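## Task

Put the slip sheet and the finned metal heat sink into the empty gray crate, with the sheet lying flat on the crate floor and the heat sink standing on it with fins pointing up. Afterwards, return every tool to the stand slot it came from, release everything and move the arm well away from the tools. The heat sink will not fit the smaller gripper, and a locked-on tool counts as part of the arm.

## Robot and tools

Robot: one six-joint arm (waist, shoulder, elbow, forearm roll, wrist pitch, wrist roll) ending in a tool changer. Tools hang in a stand: grip50 (small two-finger gripper, 50 mm max opening), grip85 (larger gripper, 85 mm) and cup (suction). Only one tool can be on the arm. The heat sink needs grip85 or the cup; the thin sheet likely suits the cup.

Frame: scene frame, origin on the table top below the arm base, +z up, +y to the left when looking along +x. Positions in metres, orientations as quaternions w,x,y,z. All poses refer to the centre of the changer's flat face; its z axis points out of the arm. Tool points, in mm along the face axes: grip50 grip point (0, -25, 180); grip85 grip point (0, 0, 173) when closed, 13 mm closer when open; cup rim centre (0, 0, 175). Both grippers close along face x.

Row format (used by every moving tool): 15 numbers in this order: x, y, z, qw, qx, qy, qz (an absolute pose of the face in the scene frame), then lock, grip50_position, grip50_force_limit, grip50_speed, grip85_position, grip85_force_limit, grip85_speed, cup_suction, each from -1 to 1. Optionally 6 more numbers in 0..1 scale the stiffness of each joint, base to wrist, and persist until changed. Always resend the quaternion you want; the reported one may have drifted.

Tool numbers: lock >0 locks, <0 unlocks, 0 keeps the last command (about 1 s to act). Gripper position +1 is fully open; -1 closes until something stops the fingers (pads meet near -0.65 for grip50, -0.8 for grip85). force_limit -1 to +1 maps to about 20 N up to 185 N (grip50) or 235 N (grip85). speed -1 to +1 maps to roughly 20 to 150 mm/s. cup_suction above 0.01 is on, at or below 0.01 is off and vents.

Calls:
- execute_actions(actions): a list of up to 15 actions; each action is a table of up to 15 rows, one per 1/30 s step, and the last row is held for the remaining steps. An empty list just reports state and images. A target more than 0.6 m from the face along any face axis is refused; a malformed first action refuses the whole call.
- move(target, speed, blocking): target is one row; the face follows a straight path to that absolute pose. speed in m/s, 0.002 to 0.5 (default 0.25), turning capped at twice that in rad/s; path lasts 0.5 to 10 s. It does not avoid obstacles and may overshoot speed near a straight arm. blocking=false returns after 0.5 s; then use wait or stop before sending other motion.
- wait(seconds): 0 to 10, holds the last command.
- stop(): brakes a running move.
- zoom_image(camera, region): region [x0, y0, x1, y1] in pixels, at most 504x504; cameras cam_head_left, cam_head_right, cam_high, cam_low (672x504) and cam_wrist (504x504).
- finished_scene(scene): 1 or 2; ends the scene for good and grades it.

Each step is clipped to within 70 mm and 16 degrees of the measured pose, so far targets need several actions; position wins over orientation if both cannot be met.

Reading results: the state line gives face position, quaternion and velocities; tool_id (grip50, grip85, cup, none); locked, unlocked, plate_near, in_stand, unlock_refused; gripper object_status (0 moving, 1 blocked while opening, 2 blocked while closing, i.e. holding, 3 at target or pads met, also possible with thin items) and position_measured counts (grip50 opening about (250 - counts) x 0.202 mm; grip85 about 78=60 mm, 130=40 mm, 180=20 mm, 230=closed); cup_suction_measured (1 = strong vacuum, near 0 = no seal) and cup_part_present. Tool readings show n/a while the tool starts up. A move adds a line such as done, off_target, moving, held or fault, plus limits (paced = clipped, held = some steps blocked) and distance to target. Hand target shows the pose being driven toward. pose unreachable means the clearance check changed the command. Step readings may be marked HELD.

Tool pickup: align the face with the plate to within about 1 mm and 1 degree, the face's -y axis toward the fork's open side. When plate_near is 1, send lock +1 and wait for locked = 1. The gripper then closes and reopens on its own, so keep objects out of it. To leave the stand, lift 10 to 30 mm (about 20), slide at least 110 mm along face -y out of the fork, then rise. Return by the reverse path; when in_stand is 1, stay still, send lock -1, wait for unlocked = 1. Unlock is refused anywhere outside the stand. Slots are 180 mm apart, fork stops 10 mm high.

Cup use: seal the whole rim on a smooth flat area away from edges or holes; the cup pulls the part up to 12 mm closer. Release by setting the part down and switching suction off, then rise 15 mm.

Avoid: a joint torque at its limit or an external force of 144 N causes a 10 s fault stop. The arm is stiff, so commanding even slightly past a firm contact can fault; approach contacts slowly. Do not drop, slam or fling objects, do not push anything off the table, and move held parts gently so they do not tear loose. Holding loads heats motors; an over-temperature warning precedes a forced stop. Loose objects may get nudged by outside disturbances.

Each tool is called after "Request:" as name(argument=value, ...), one argument or row to a line, values as JSON.

## Session

Request:
execute_actions(
  actions=[],
)

Scene clock: 0.00 s.
end_effector_position=(+0.6481, +0.0001, +0.4664) locked=0 unlocked=1 plate_near=0 in_stand=0 unlock_refused=0 tool_id=none grip50_position_measured=n/a grip50_object_status=n/a grip85_position_measured=n/a grip85_object_status=n/a cup_suction_measured=n/a cup_part_present=n/a end_effector_quat_wxyz=(+0.002, +0.708, +0.707, +0.000) end_effector_velocity=(+0.000, +0.000, -0.000) end_effector_angular_velocity=(+0.001, +0.000, -0.000)
Joint positions: [-0.054  0.169  1.62  -0.002  1.354 -0.051]
Joint velocities: [ 0.     0.     0.     0.001 -0.     0.   ]
Hand target: +0.648, +0.000, +0.466; +0.002, +0.708, +0.707, +0.000
Joint stiffness scale: [1. 1. 1. 1. 1. 1.]
camera_calibration (this result's frames):
cam_wrist: T_world_to_cam=[[-0.0465596, 0.998348, -0.0336558, 0.0412284], [0.942726, 0.0550564, 0.328994, -0.707296], [0.330303, -0.0164103, -0.943732, 0.277844], [0, 0, 0, 1]] pos_world=[0.576933, 0.00234042, 0.496293]

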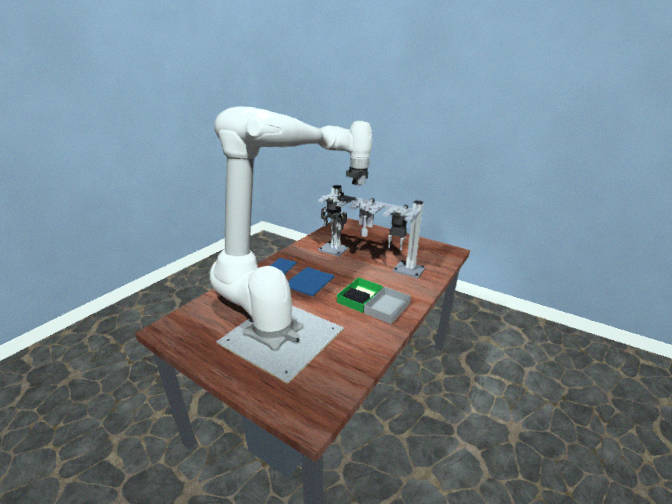

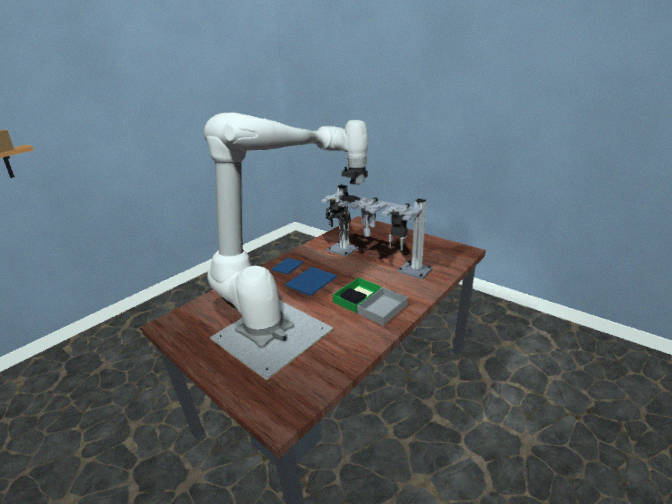

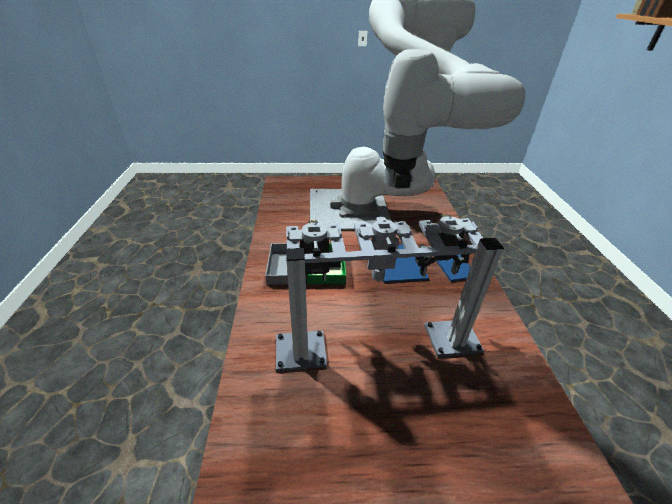

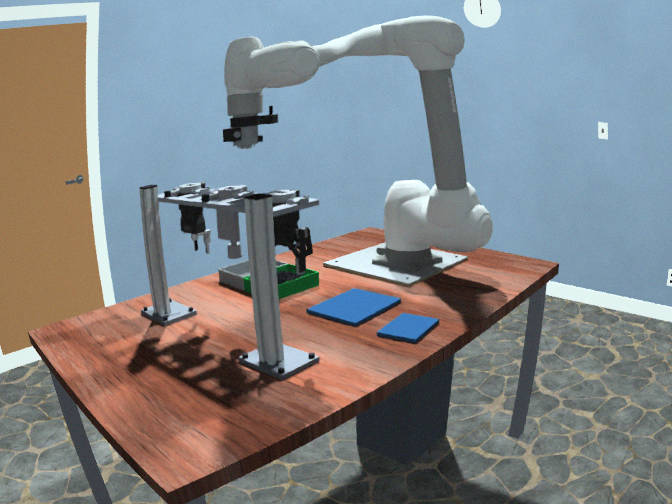

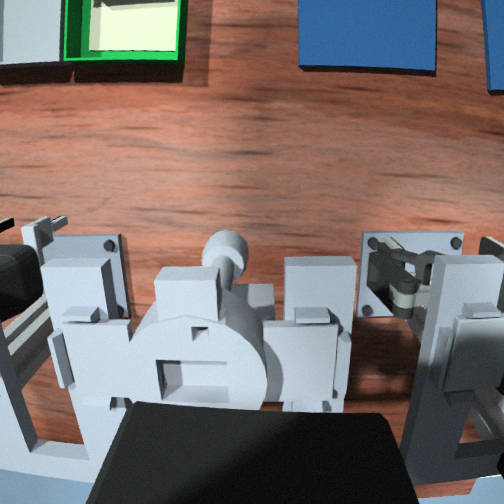

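Request:
move(
  target=[0.667,0.155,0.393,0,0.682,0.7314,0,0,1,0,0,1,0,0,0],
  speed=0.12,
)

Scene clock: 7.90 s.
end_effector_position=(+0.6656, +0.1519, +0.3958) locked=0 unlocked=1 plate_near=0 in_stand=0 unlock_refused=0 tool_id=none grip50_position_measured=n/a grip50_object_status=n/a grip85_position_measured=n/a grip85_object_status=n/a cup_suction_measured=n/a cup_part_present=n/a end_effector_quat_wxyz=(+0.002, +0.682, +0.732, -0.001) end_effector_velocity=(+0.000, +0.002, -0.001) end_effector_angular_velocity=(-0.000, -0.001, +0.000)
Joint positions: [ 0.172  0.254  1.645 -0.002  1.247  0.103]
Joint velocities: [ 0.002  0.001  0.    -0.    -0.002  0.002]
Hand target: +0.667, +0.155, +0.393; +0.000, +0.682, +0.731, +0.000
Off the commanded pose: 0.004 m, 0 deg.
Joint stiffness scale: [1. 1. 1. 1. 1. 1.]
move: off_target
camera_calibration (this result's frames):
cam_wrist: T_world_to_cam=[[-0.118458, 0.992363, -0.0343874, -0.0627861], [0.937411, 0.123185, 0.325707, -0.714429], [0.327456, 0.00634751, -0.944845, 0.206883], [0, 0, 0, 1]] pos_world=[0.594532, 0.149, 0.426008]

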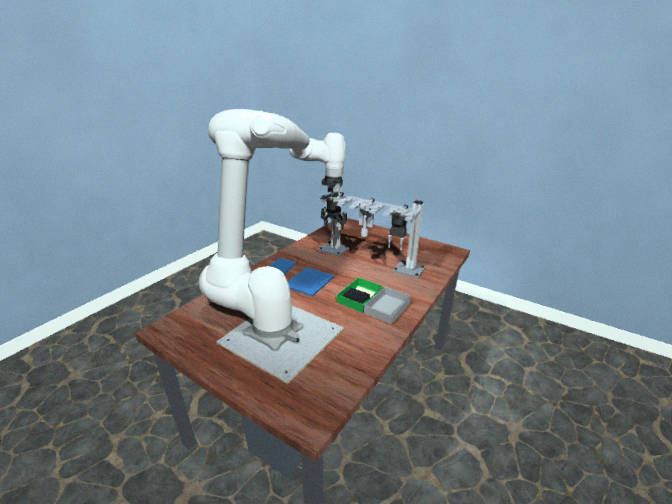

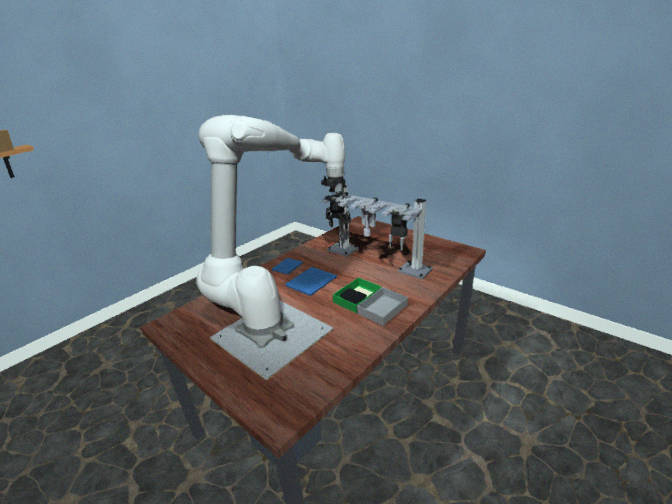

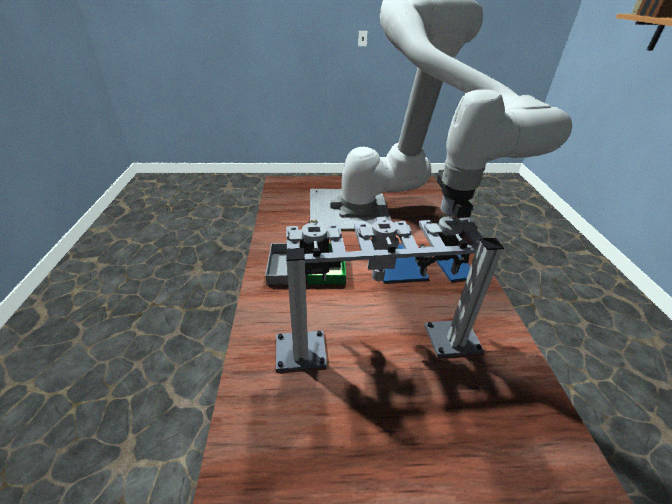

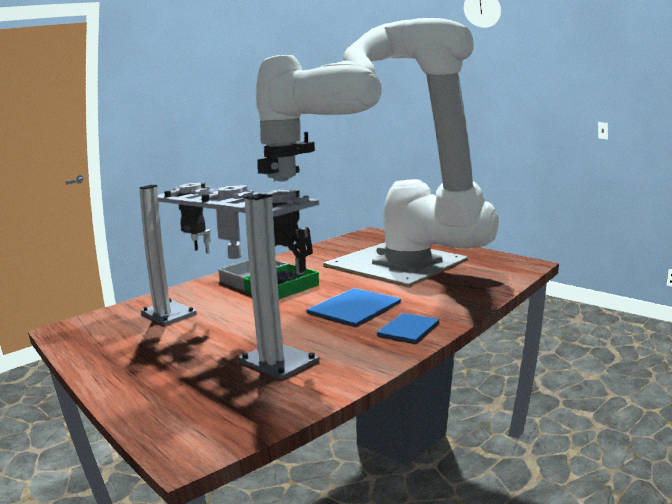

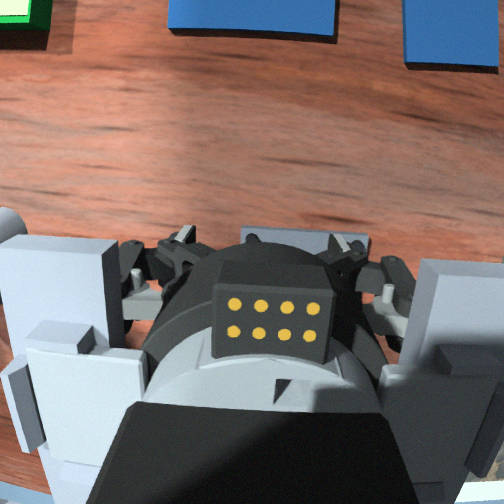

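Request:
move(
  target=[0.6735,0.1565,0.393,0,0.6852,0.7284,0,0,1,0,0,1,0,0,0],
  speed=0.02,
)

Scene clock: 12.53 s.
end_effector_position=(+0.6720, +0.1533, +0.3951) locked=0 unlocked=1 plate_near=0 in_stand=0 unlock_refused=0 tool_id=none grip50_position_measured=n/a grip50_object_status=n/a grip85_position_measured=n/a grip85_object_status=n/a cup_suction_measured=n/a cup_part_present=n/a end_effector_quat_wxyz=(+0.002, +0.685, +0.729, -0.000) end_effector_velocity=(+0.002, +0.000, -0.000) end_effector_angular_velocity=(-0.001, -0.000, -0.003)
Joint positions: [ 0.173  0.264  1.634 -0.002  1.247  0.112]
Joint velocities: [ 0.     0.004 -0.005 -0.001  0.     0.003]
Hand target: +0.673, +0.156, +0.393; +0.000, +0.685, +0.728, -0.000
Off the commanded pose: 0.004 m, 0 deg.
Joint stiffness scale: [1. 1. 1. 1. 1. 1.]
move: off_target
camera_calibration (this result's frames):
cam_wrist: T_world_to_cam=[[-0.109907, 0.993351, -0.0342812, -0.069392], [0.937886, 0.115066, 0.327307, -0.720005], [0.329075, 0.00382133, -0.944296, 0.203186], [0, 0, 0, 1]] pos_world=[0.600793, 0.151002, 0.425151]

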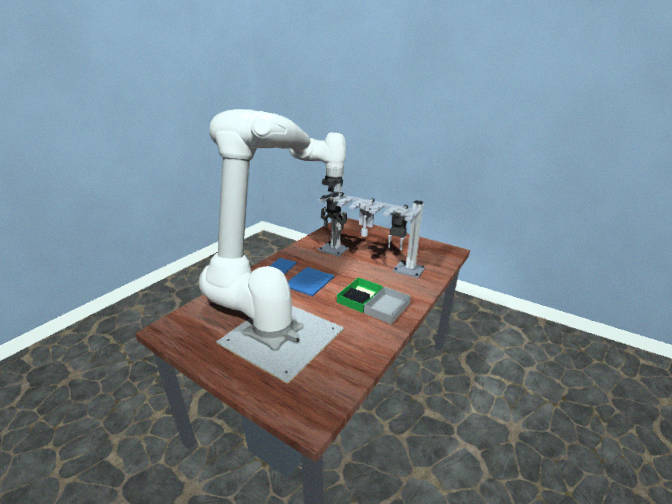

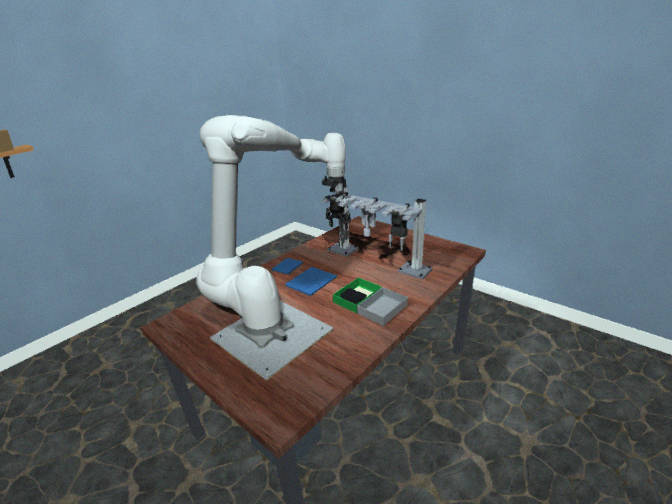

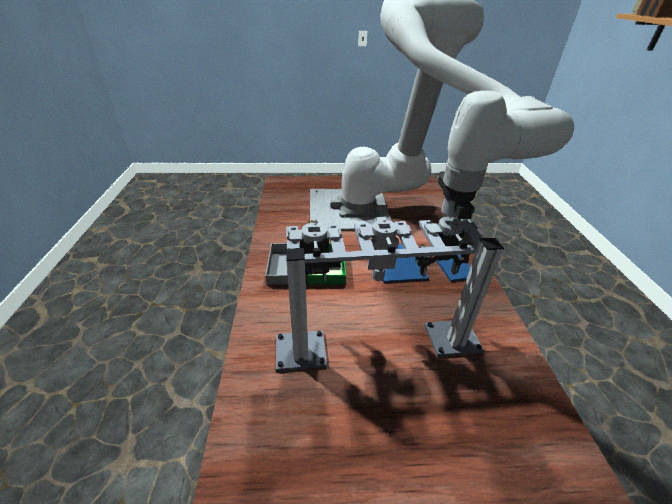

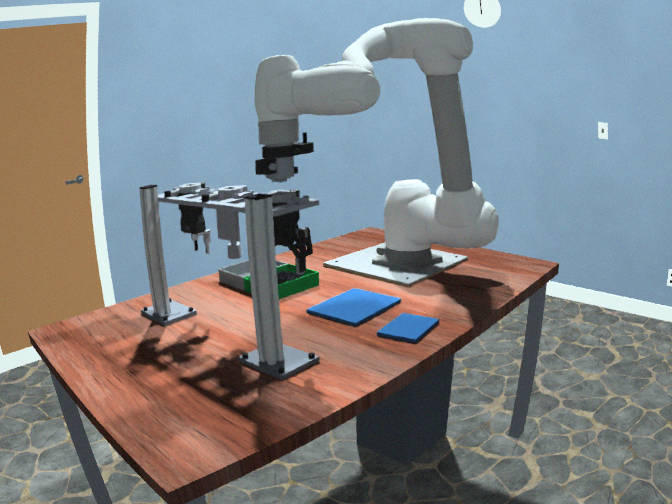

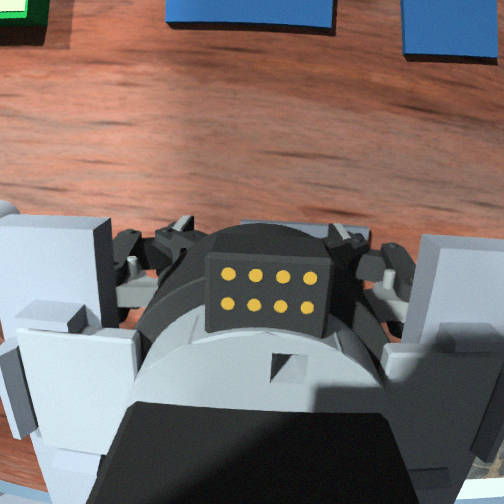

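Request:
move(
  target=[0.673,0.1572,0.354,0,0.6865,0.7271,0,0,1,0,0,1,0,0,0],
  speed=0.012,
)

Scene clock: 19.53 s.
end_effector_position=(+0.6723, +0.1545, +0.3600) locked=0 unlocked=1 plate_near=1 in_stand=1 unlock_refused=0 tool_id=none grip50_position_measured=n/a grip50_object_status=n/a grip85_position_measured=n/a grip85_object_status=n/a cup_suction_measured=n/a cup_part_present=n/a end_effector_quat_wxyz=(+0.002, +0.686, +0.727, +0.000) end_effector_velocity=(+0.000, -0.000, -0.000) end_effector_angular_velocity=(-0.001, -0.000, -0.000)
Joint positions: [ 0.174  0.284  1.674 -0.001  1.186  0.117]
Joint velocities: [-0.     0.     0.    -0.001 -0.001  0.   ]
Hand target: +0.673, +0.157, +0.354; -0.000, +0.686, +0.727, -0.000
Off the commanded pose: 0.007 m, 0 deg.
Joint stiffness scale: [1. 1. 1. 1. 1. 1.]
move: off_target
camera_calibration (this result's frames):
cam_wrist: T_world_to_cam=[[-0.106442, 0.993754, -0.0335216, -0.0744495], [0.938047, 0.111541, 0.328065, -0.708863], [0.329755, 0.00347496, -0.94406, 0.169402], [0, 0, 0, 1]] pos_world=[0.601162, 0.152463, 0.389983]

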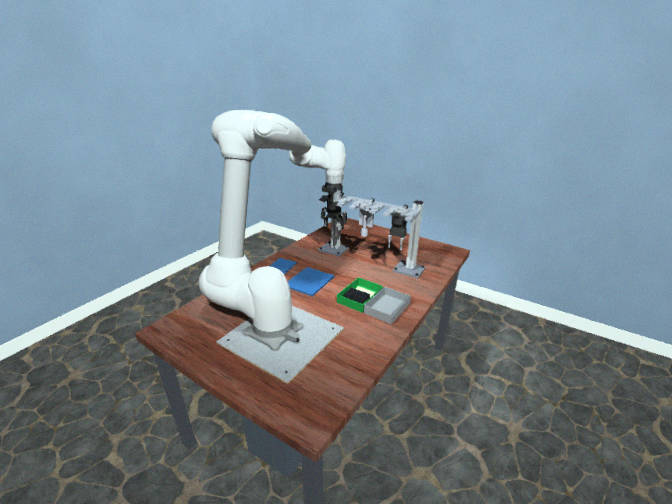

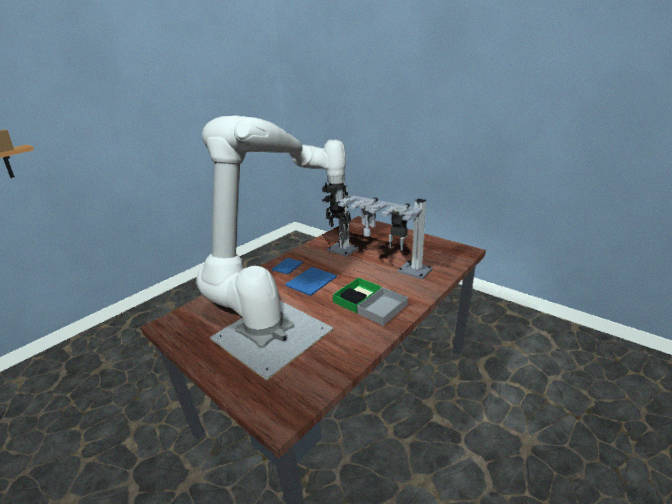

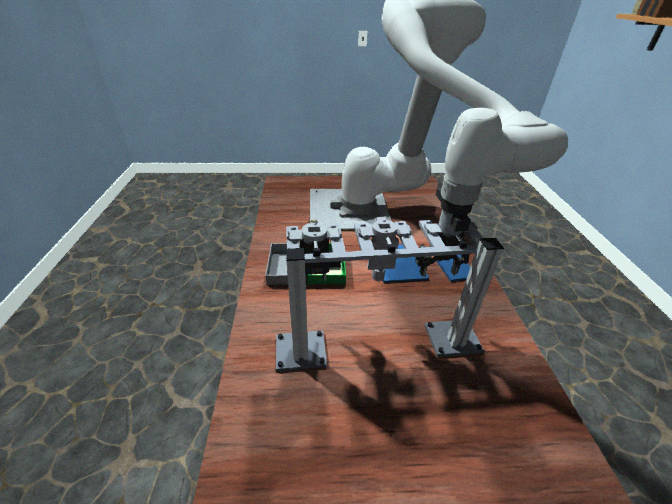

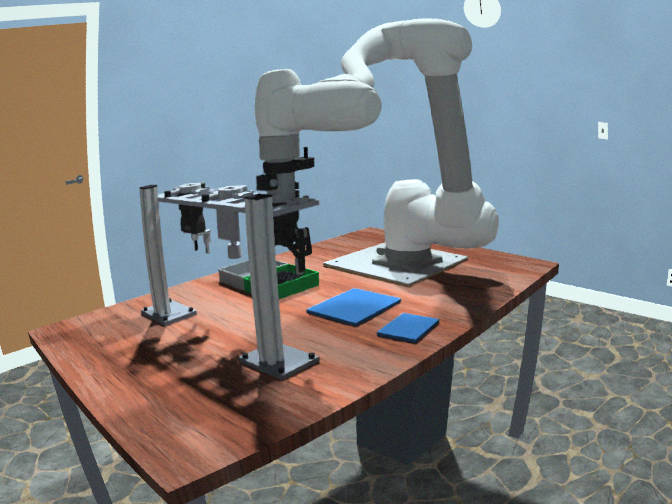

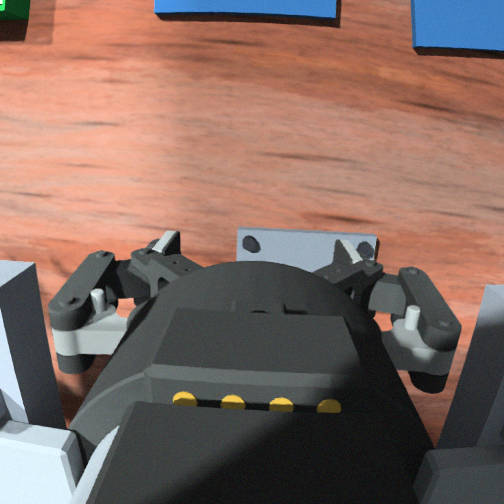

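Request:
execute_actions(
  actions=[
    [[0.6723,0.1545,0.357,0,0.6865,0.7271,0,1,1,0,0,1,0,0,0]],
    [[0.6723,0.1545,0.357,0,0.6865,0.7271,0,1,1,0,0,1,0,0,0]],
    [[0.6723,0.1545,0.357,0,0.6865,0.7271,0,1,1,0,0,1,0,0,0]],
  ],
)

Request:
move(
  target=[0.6723,0.1545,0.384,0,0.6865,0.7271,0,0,1,0,0,1,0,0,0],
  speed=0.04,
)

Request:
move(
  target=[0.52,0.147,0.382,0,0.6865,0.7271,0,0,1,0,0,1,0,0,0],
  speed=0.1,
)

Request:
move(
  target=[0.41,-0.159,0.265,0,0.999,-0.044,0,0,1,0,0,1,0,0,0],
)

Scene clock: 28.17 s.
end_effector_position=(+0.6723, +0.1546, +0.3600) locked=1 unlocked=0 plate_near=1 in_stand=1 unlock_refused=0 tool_id=grip85 grip50_position_measured=n/a grip50_object_status=n/a grip85_position_measured=n/a grip85_object_status=n/a cup_suction_measured=n/a cup_part_present=n/a end_effector_quat_wxyz=(+0.002, +0.686, +0.727, +0.000) end_effector_velocity=(+0.000, +0.000, +0.000) end_effector_angular_velocity=(+0.001, -0.001, -0.000)
Joint positions: [ 0.174  0.284  1.674 -0.     1.186  0.117]
Joint velocities: [ 0.    -0.    -0.     0.001 -0.001  0.   ]
Hand target: +0.672, +0.154, +0.357; +0.000, +0.687, +0.727, -0.000
Off the commanded pose: 0.003 m, 0 deg.
Joint stiffness scale: [1. 1. 1. 1. 1. 1.]
Step readings (end_effector_position; steps 1 to 15: 1st action; 16 to 30: 2nd action; 31 to 45: 3rd action):
0: (+0.6724, +0.1545, +0.3600)
1: (+0.6724, +0.1545, +0.3600)
2: (+0.6724, +0.1545, +0.3600)
4: (+0.6724, +0.1545, +0.3600)
8: (+0.6724, +0.1545, +0.3600)
15: (+0.6724, +0.1545, +0.3600)
16: (+0.6724, +0.1545, +0.3600)
17: (+0.6724, +0.1545, +0.3600)
19: (+0.6724, +0.1545, +0.3600)
23: (+0.6723, +0.1546, +0.3600)
30: (+0.6723, +0.1546, +0.3600)
31: (+0.6723, +0.1546, +0.3600)
32: (+0.6723, +0.1546, +0.3600)
34: (+0.6723, +0.1546, +0.3600)
38: (+0.6723, +0.1546, +0.3600)
45: end_effector_position above
camera_calibration (this result's frames):
cam_wrist: T_world_to_cam=[[-0.106261, 0.993787, -0.0330942, -0.0748117], [0.938082, 0.11123, 0.328071, -0.708848], [0.329714, 0.00381621, -0.944073, 0.16939], [0, 0, 0, 1]] pos_world=[0.601157, 0.152546, 0.389993]

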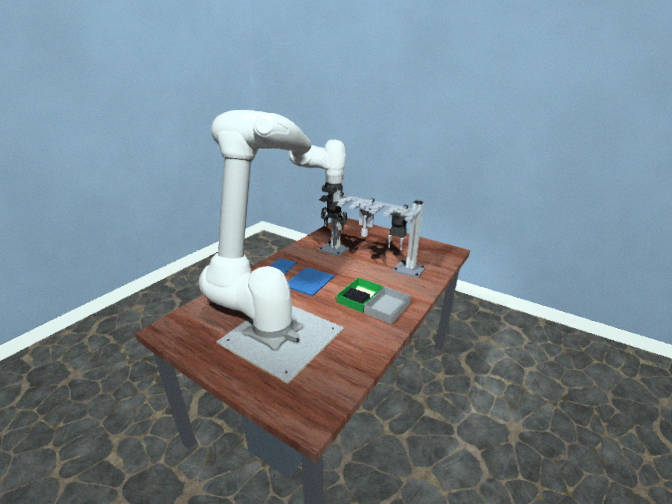

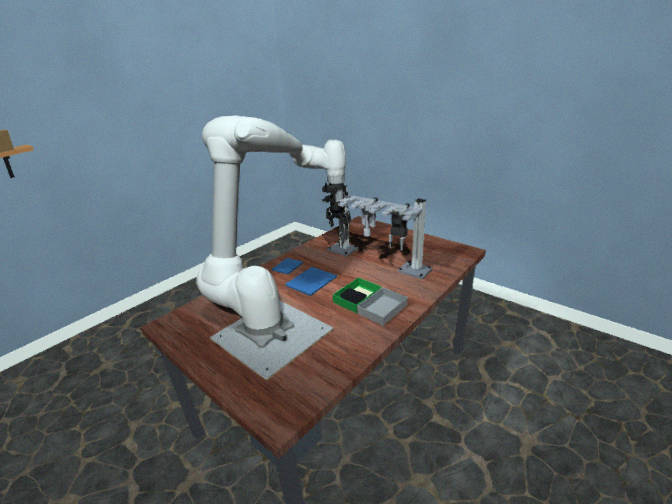

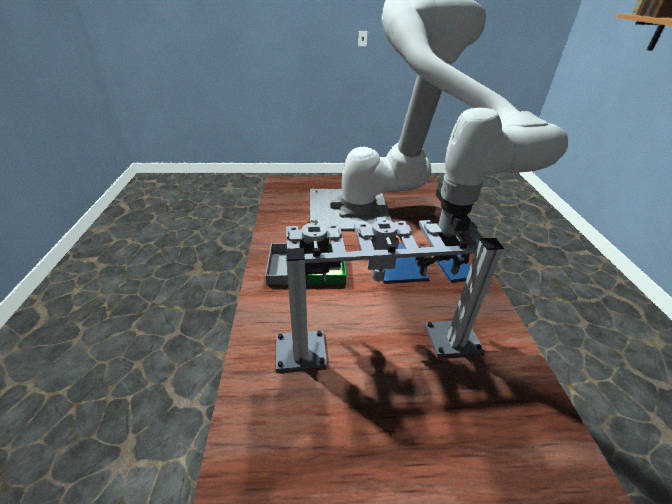

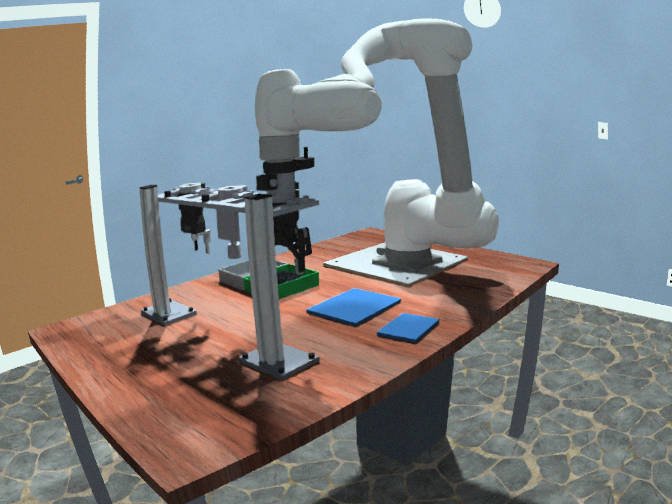

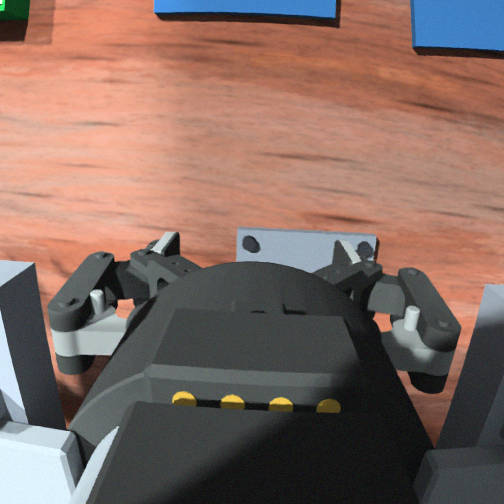

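Scene clock: 29.10 s.
end_effector_position=(+0.6733, +0.1548, +0.3796) locked=1 unlocked=0 plate_near=1 in_stand=0 unlock_refused=0 tool_id=grip85 grip50_position_measured=n/a grip50_object_status=n/a grip85_position_measured=n/a grip85_object_status=n/a cup_suction_measured=n/a cup_part_present=n/a end_effector_quat_wxyz=(+0.000, +0.686, +0.727, -0.002) end_effector_velocity=(+0.000, -0.000, +0.001) end_effector_angular_velocity=(-0.000, +0.000, +0.000)
Joint positions: [ 0.174  0.276  1.648 -0.     1.226  0.117]
Joint velocities: [-0.    -0.    -0.002 -0.     0.003 -0.   ]
Hand target: +0.672, +0.155, +0.384; +0.000, +0.687, +0.727, -0.000
Off the commanded pose: 0.005 m, 0 deg.
Joint stiffness scale: [1. 1. 1. 1. 1. 1.]
move: off_target
camera_calibration (this result's frames):
cam_wrist: T_world_to_cam=[[-0.106399, 0.993761, -0.0334379, -0.0740462], [0.939675, 0.11149, 0.323389, -0.715507], [0.325099, 0.00298757, -0.945675, 0.191387], [0, 0, 0, 1]] pos_world=[0.602246, 0.152784, 0.409901]

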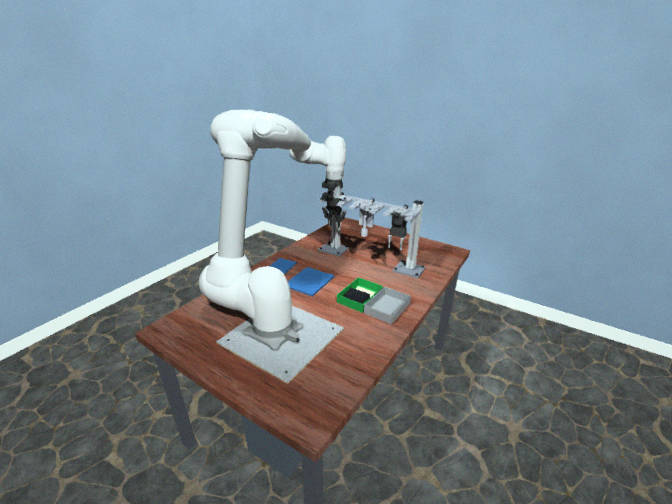

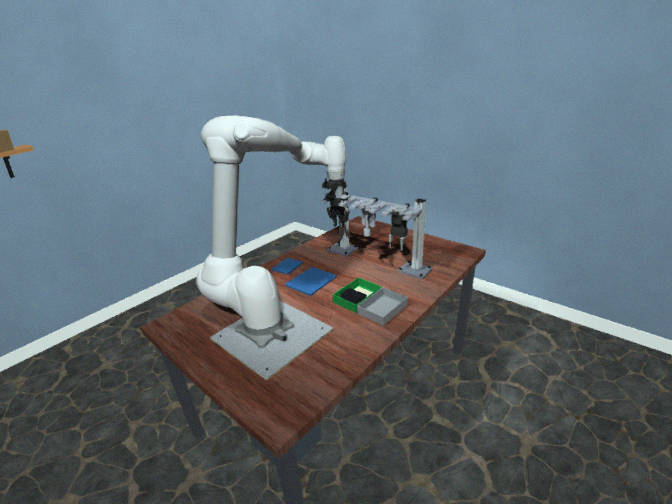

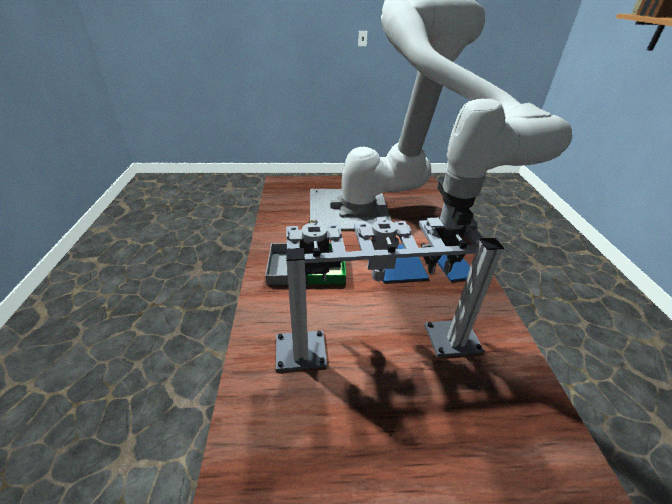

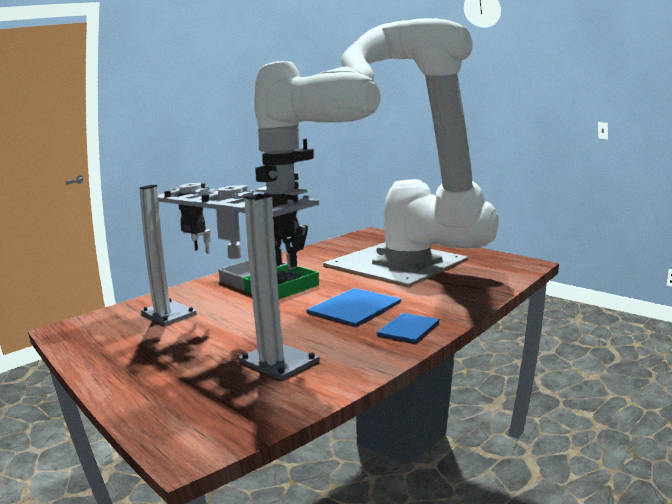

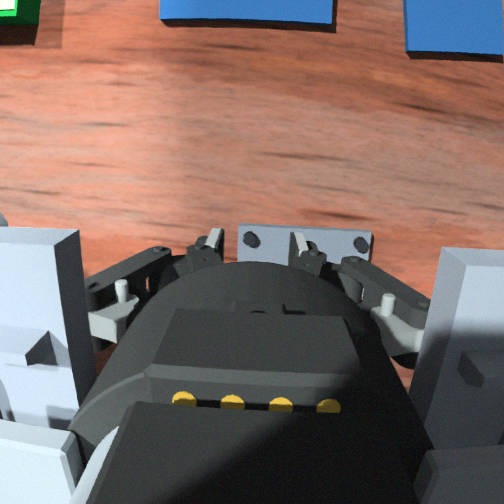

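Scene clock: 31.10 s.
end_effector_position=(+0.5218, +0.1453, +0.3808) locked=1 unlocked=0 plate_near=1 in_stand=0 unlock_refused=0 tool_id=grip85 grip50_position_measured=n/a grip50_object_status=n/a grip85_position_measured=n/a grip85_object_status=n/a cup_suction_measured=n/a cup_part_present=n/a end_effector_quat_wxyz=(-0.001, +0.686, +0.727, -0.004) end_effector_velocity=(-0.002, -0.000, +0.000) end_effector_angular_velocity=(-0.000, +0.000, +0.000)
Joint positions: [ 0.205  0.045  1.918 -0.     1.19   0.148]
Joint velocities: [ 0.001 -0.004  0.004 -0.     0.     0.001]
Hand target: +0.520, +0.147, +0.382; +0.000, +0.686, +0.727, -0.000
Off the commanded pose: 0.003 m, 0 deg.
Joint stiffness scale: [1. 1. 1. 1. 1. 1.]
move: done
camera_calibration (this result's frames):
cam_wrist: T_world_to_cam=[[-0.106222, 0.993758, -0.0340995, -0.0804745], [0.941063, 0.111546, 0.319308, -0.571691], [0.321118, 0.00182761, -0.947037, 0.244601], [0, 0, 0, 1]] pos_world=[0.450904, 0.143295, 0.411447]

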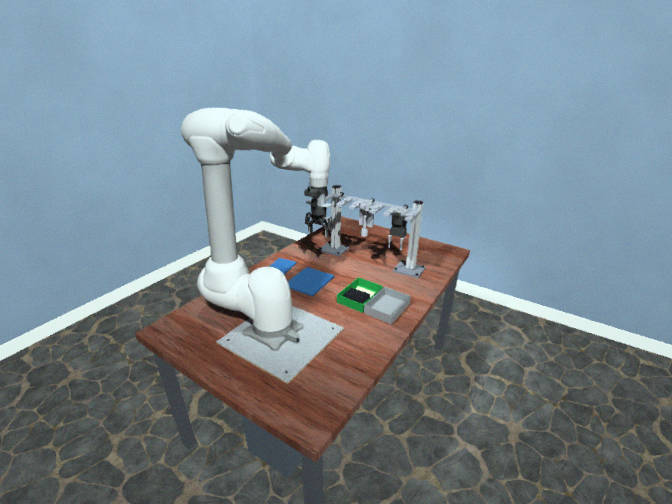

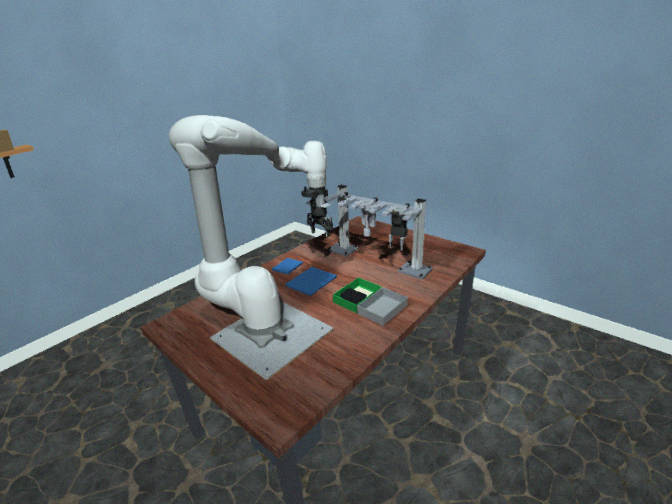

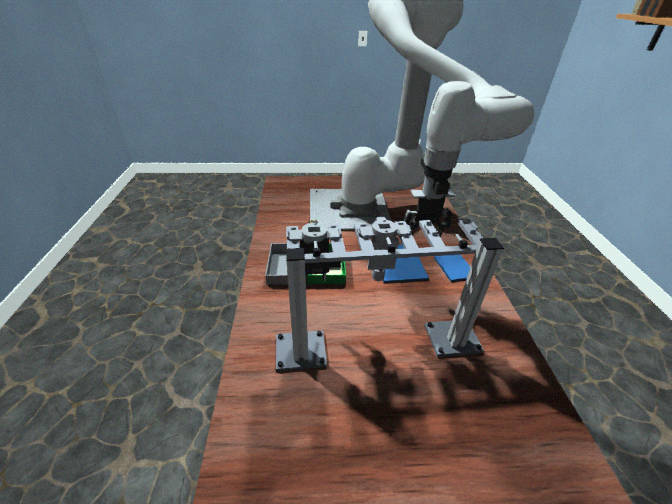

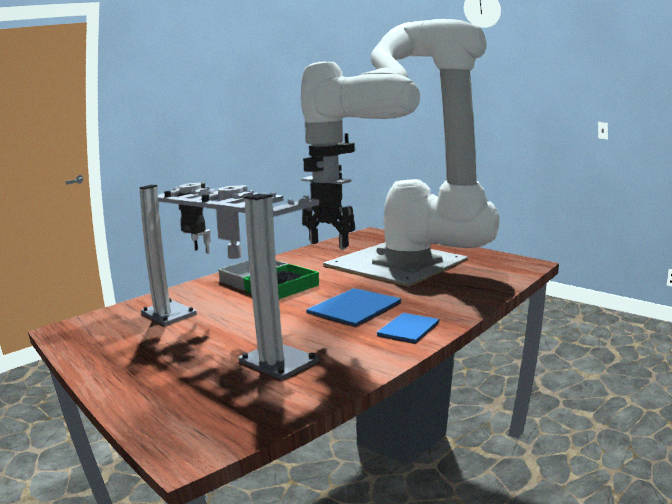

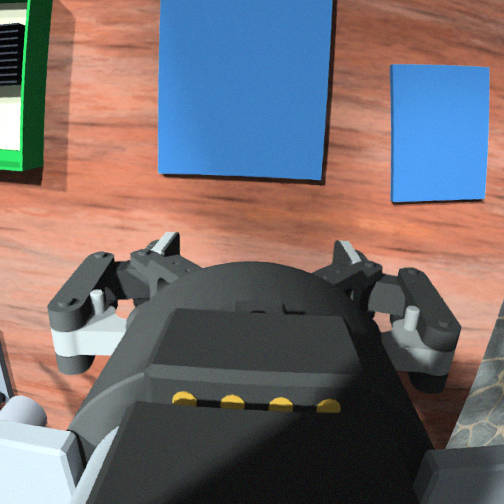

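Scene clock: 35.03 s.
end_effector_position=(+0.4097, -0.1575, +0.2681) locked=1 unlocked=0 plate_near=1 in_stand=0 unlock_refused=0 tool_id=grip85 grip50_position_measured=n/a grip50_object_status=n/a grip85_position_measured=3 grip85_object_status=3 cup_suction_measured=n/a cup_part_present=n/a end_effector_quat_wxyz=(-0.000, +0.999, -0.040, +0.001) end_effector_velocity=(-0.000, -0.002, -0.000) end_effector_angular_velocity=(+0.000, -0.001, -0.014)
Joint positions: [-0.446 -0.022  2.217 -0.     0.951  1.207]
Joint velocities: [-0.005  0.001  0.     0.001 -0.002  0.009]
Hand target: +0.409, -0.159, +0.265; -0.001, +0.999, -0.044, -0.000
Off the commanded pose: 0.004 m, 0 deg.
Joint stiffness scale: [1. 1. 1. 1. 1. 1.]
move: off_target
camera_calibration (this result's frames):
cam_wrist: T_world_to_cam=[[0.999048, -0.0323355, -0.029287, -0.411056], [-0.0210716, -0.945456, 0.325067, -0.170232], [-0.0382008, -0.324141, -0.945237, 0.269864], [0, 0, 0, 1]] pos_world=[0.417387, -0.0867651, 0.298384]

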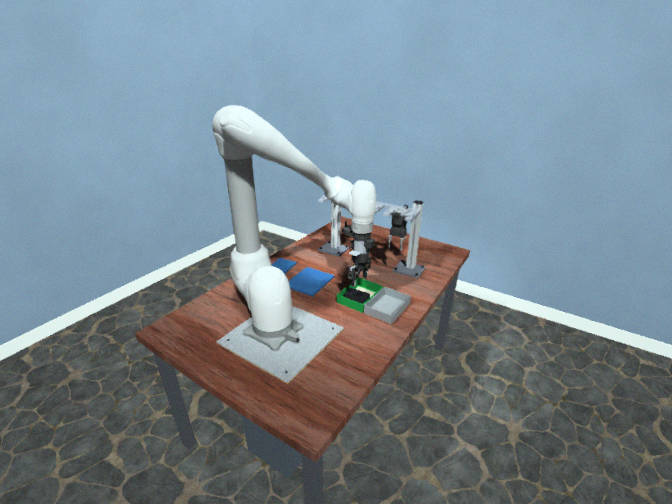

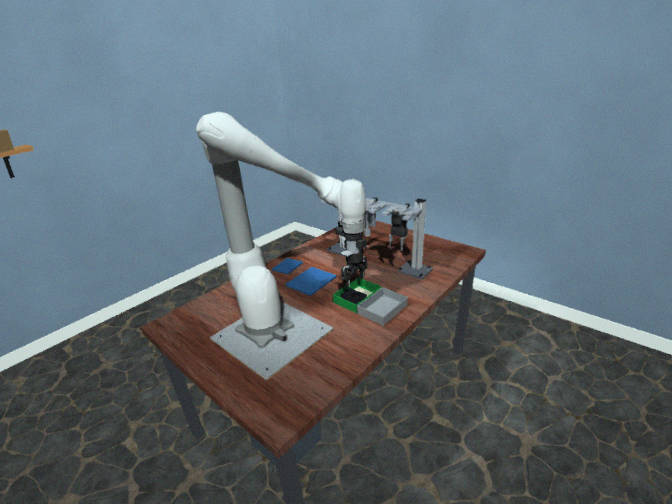

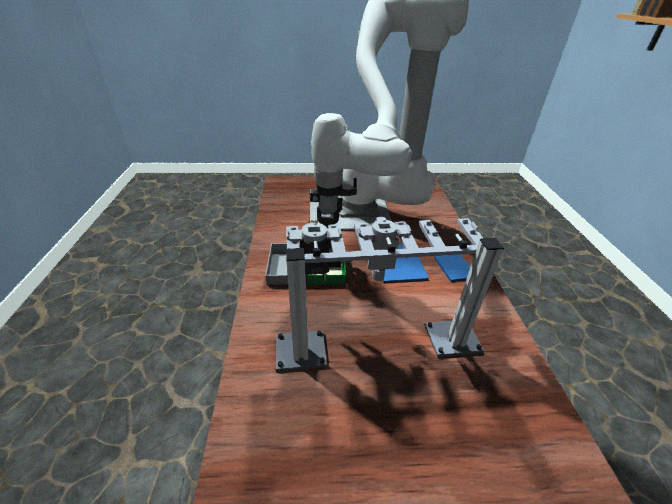

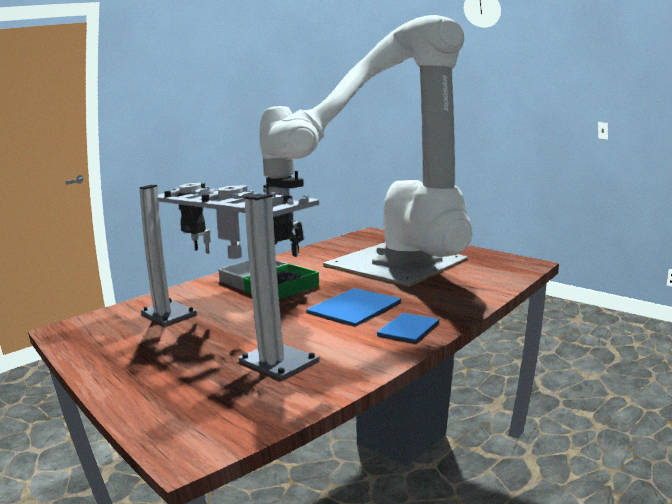

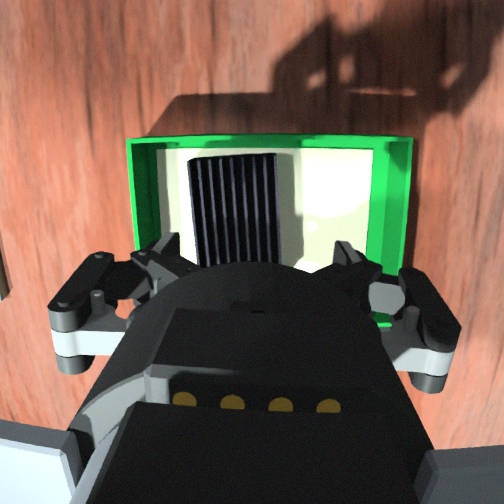

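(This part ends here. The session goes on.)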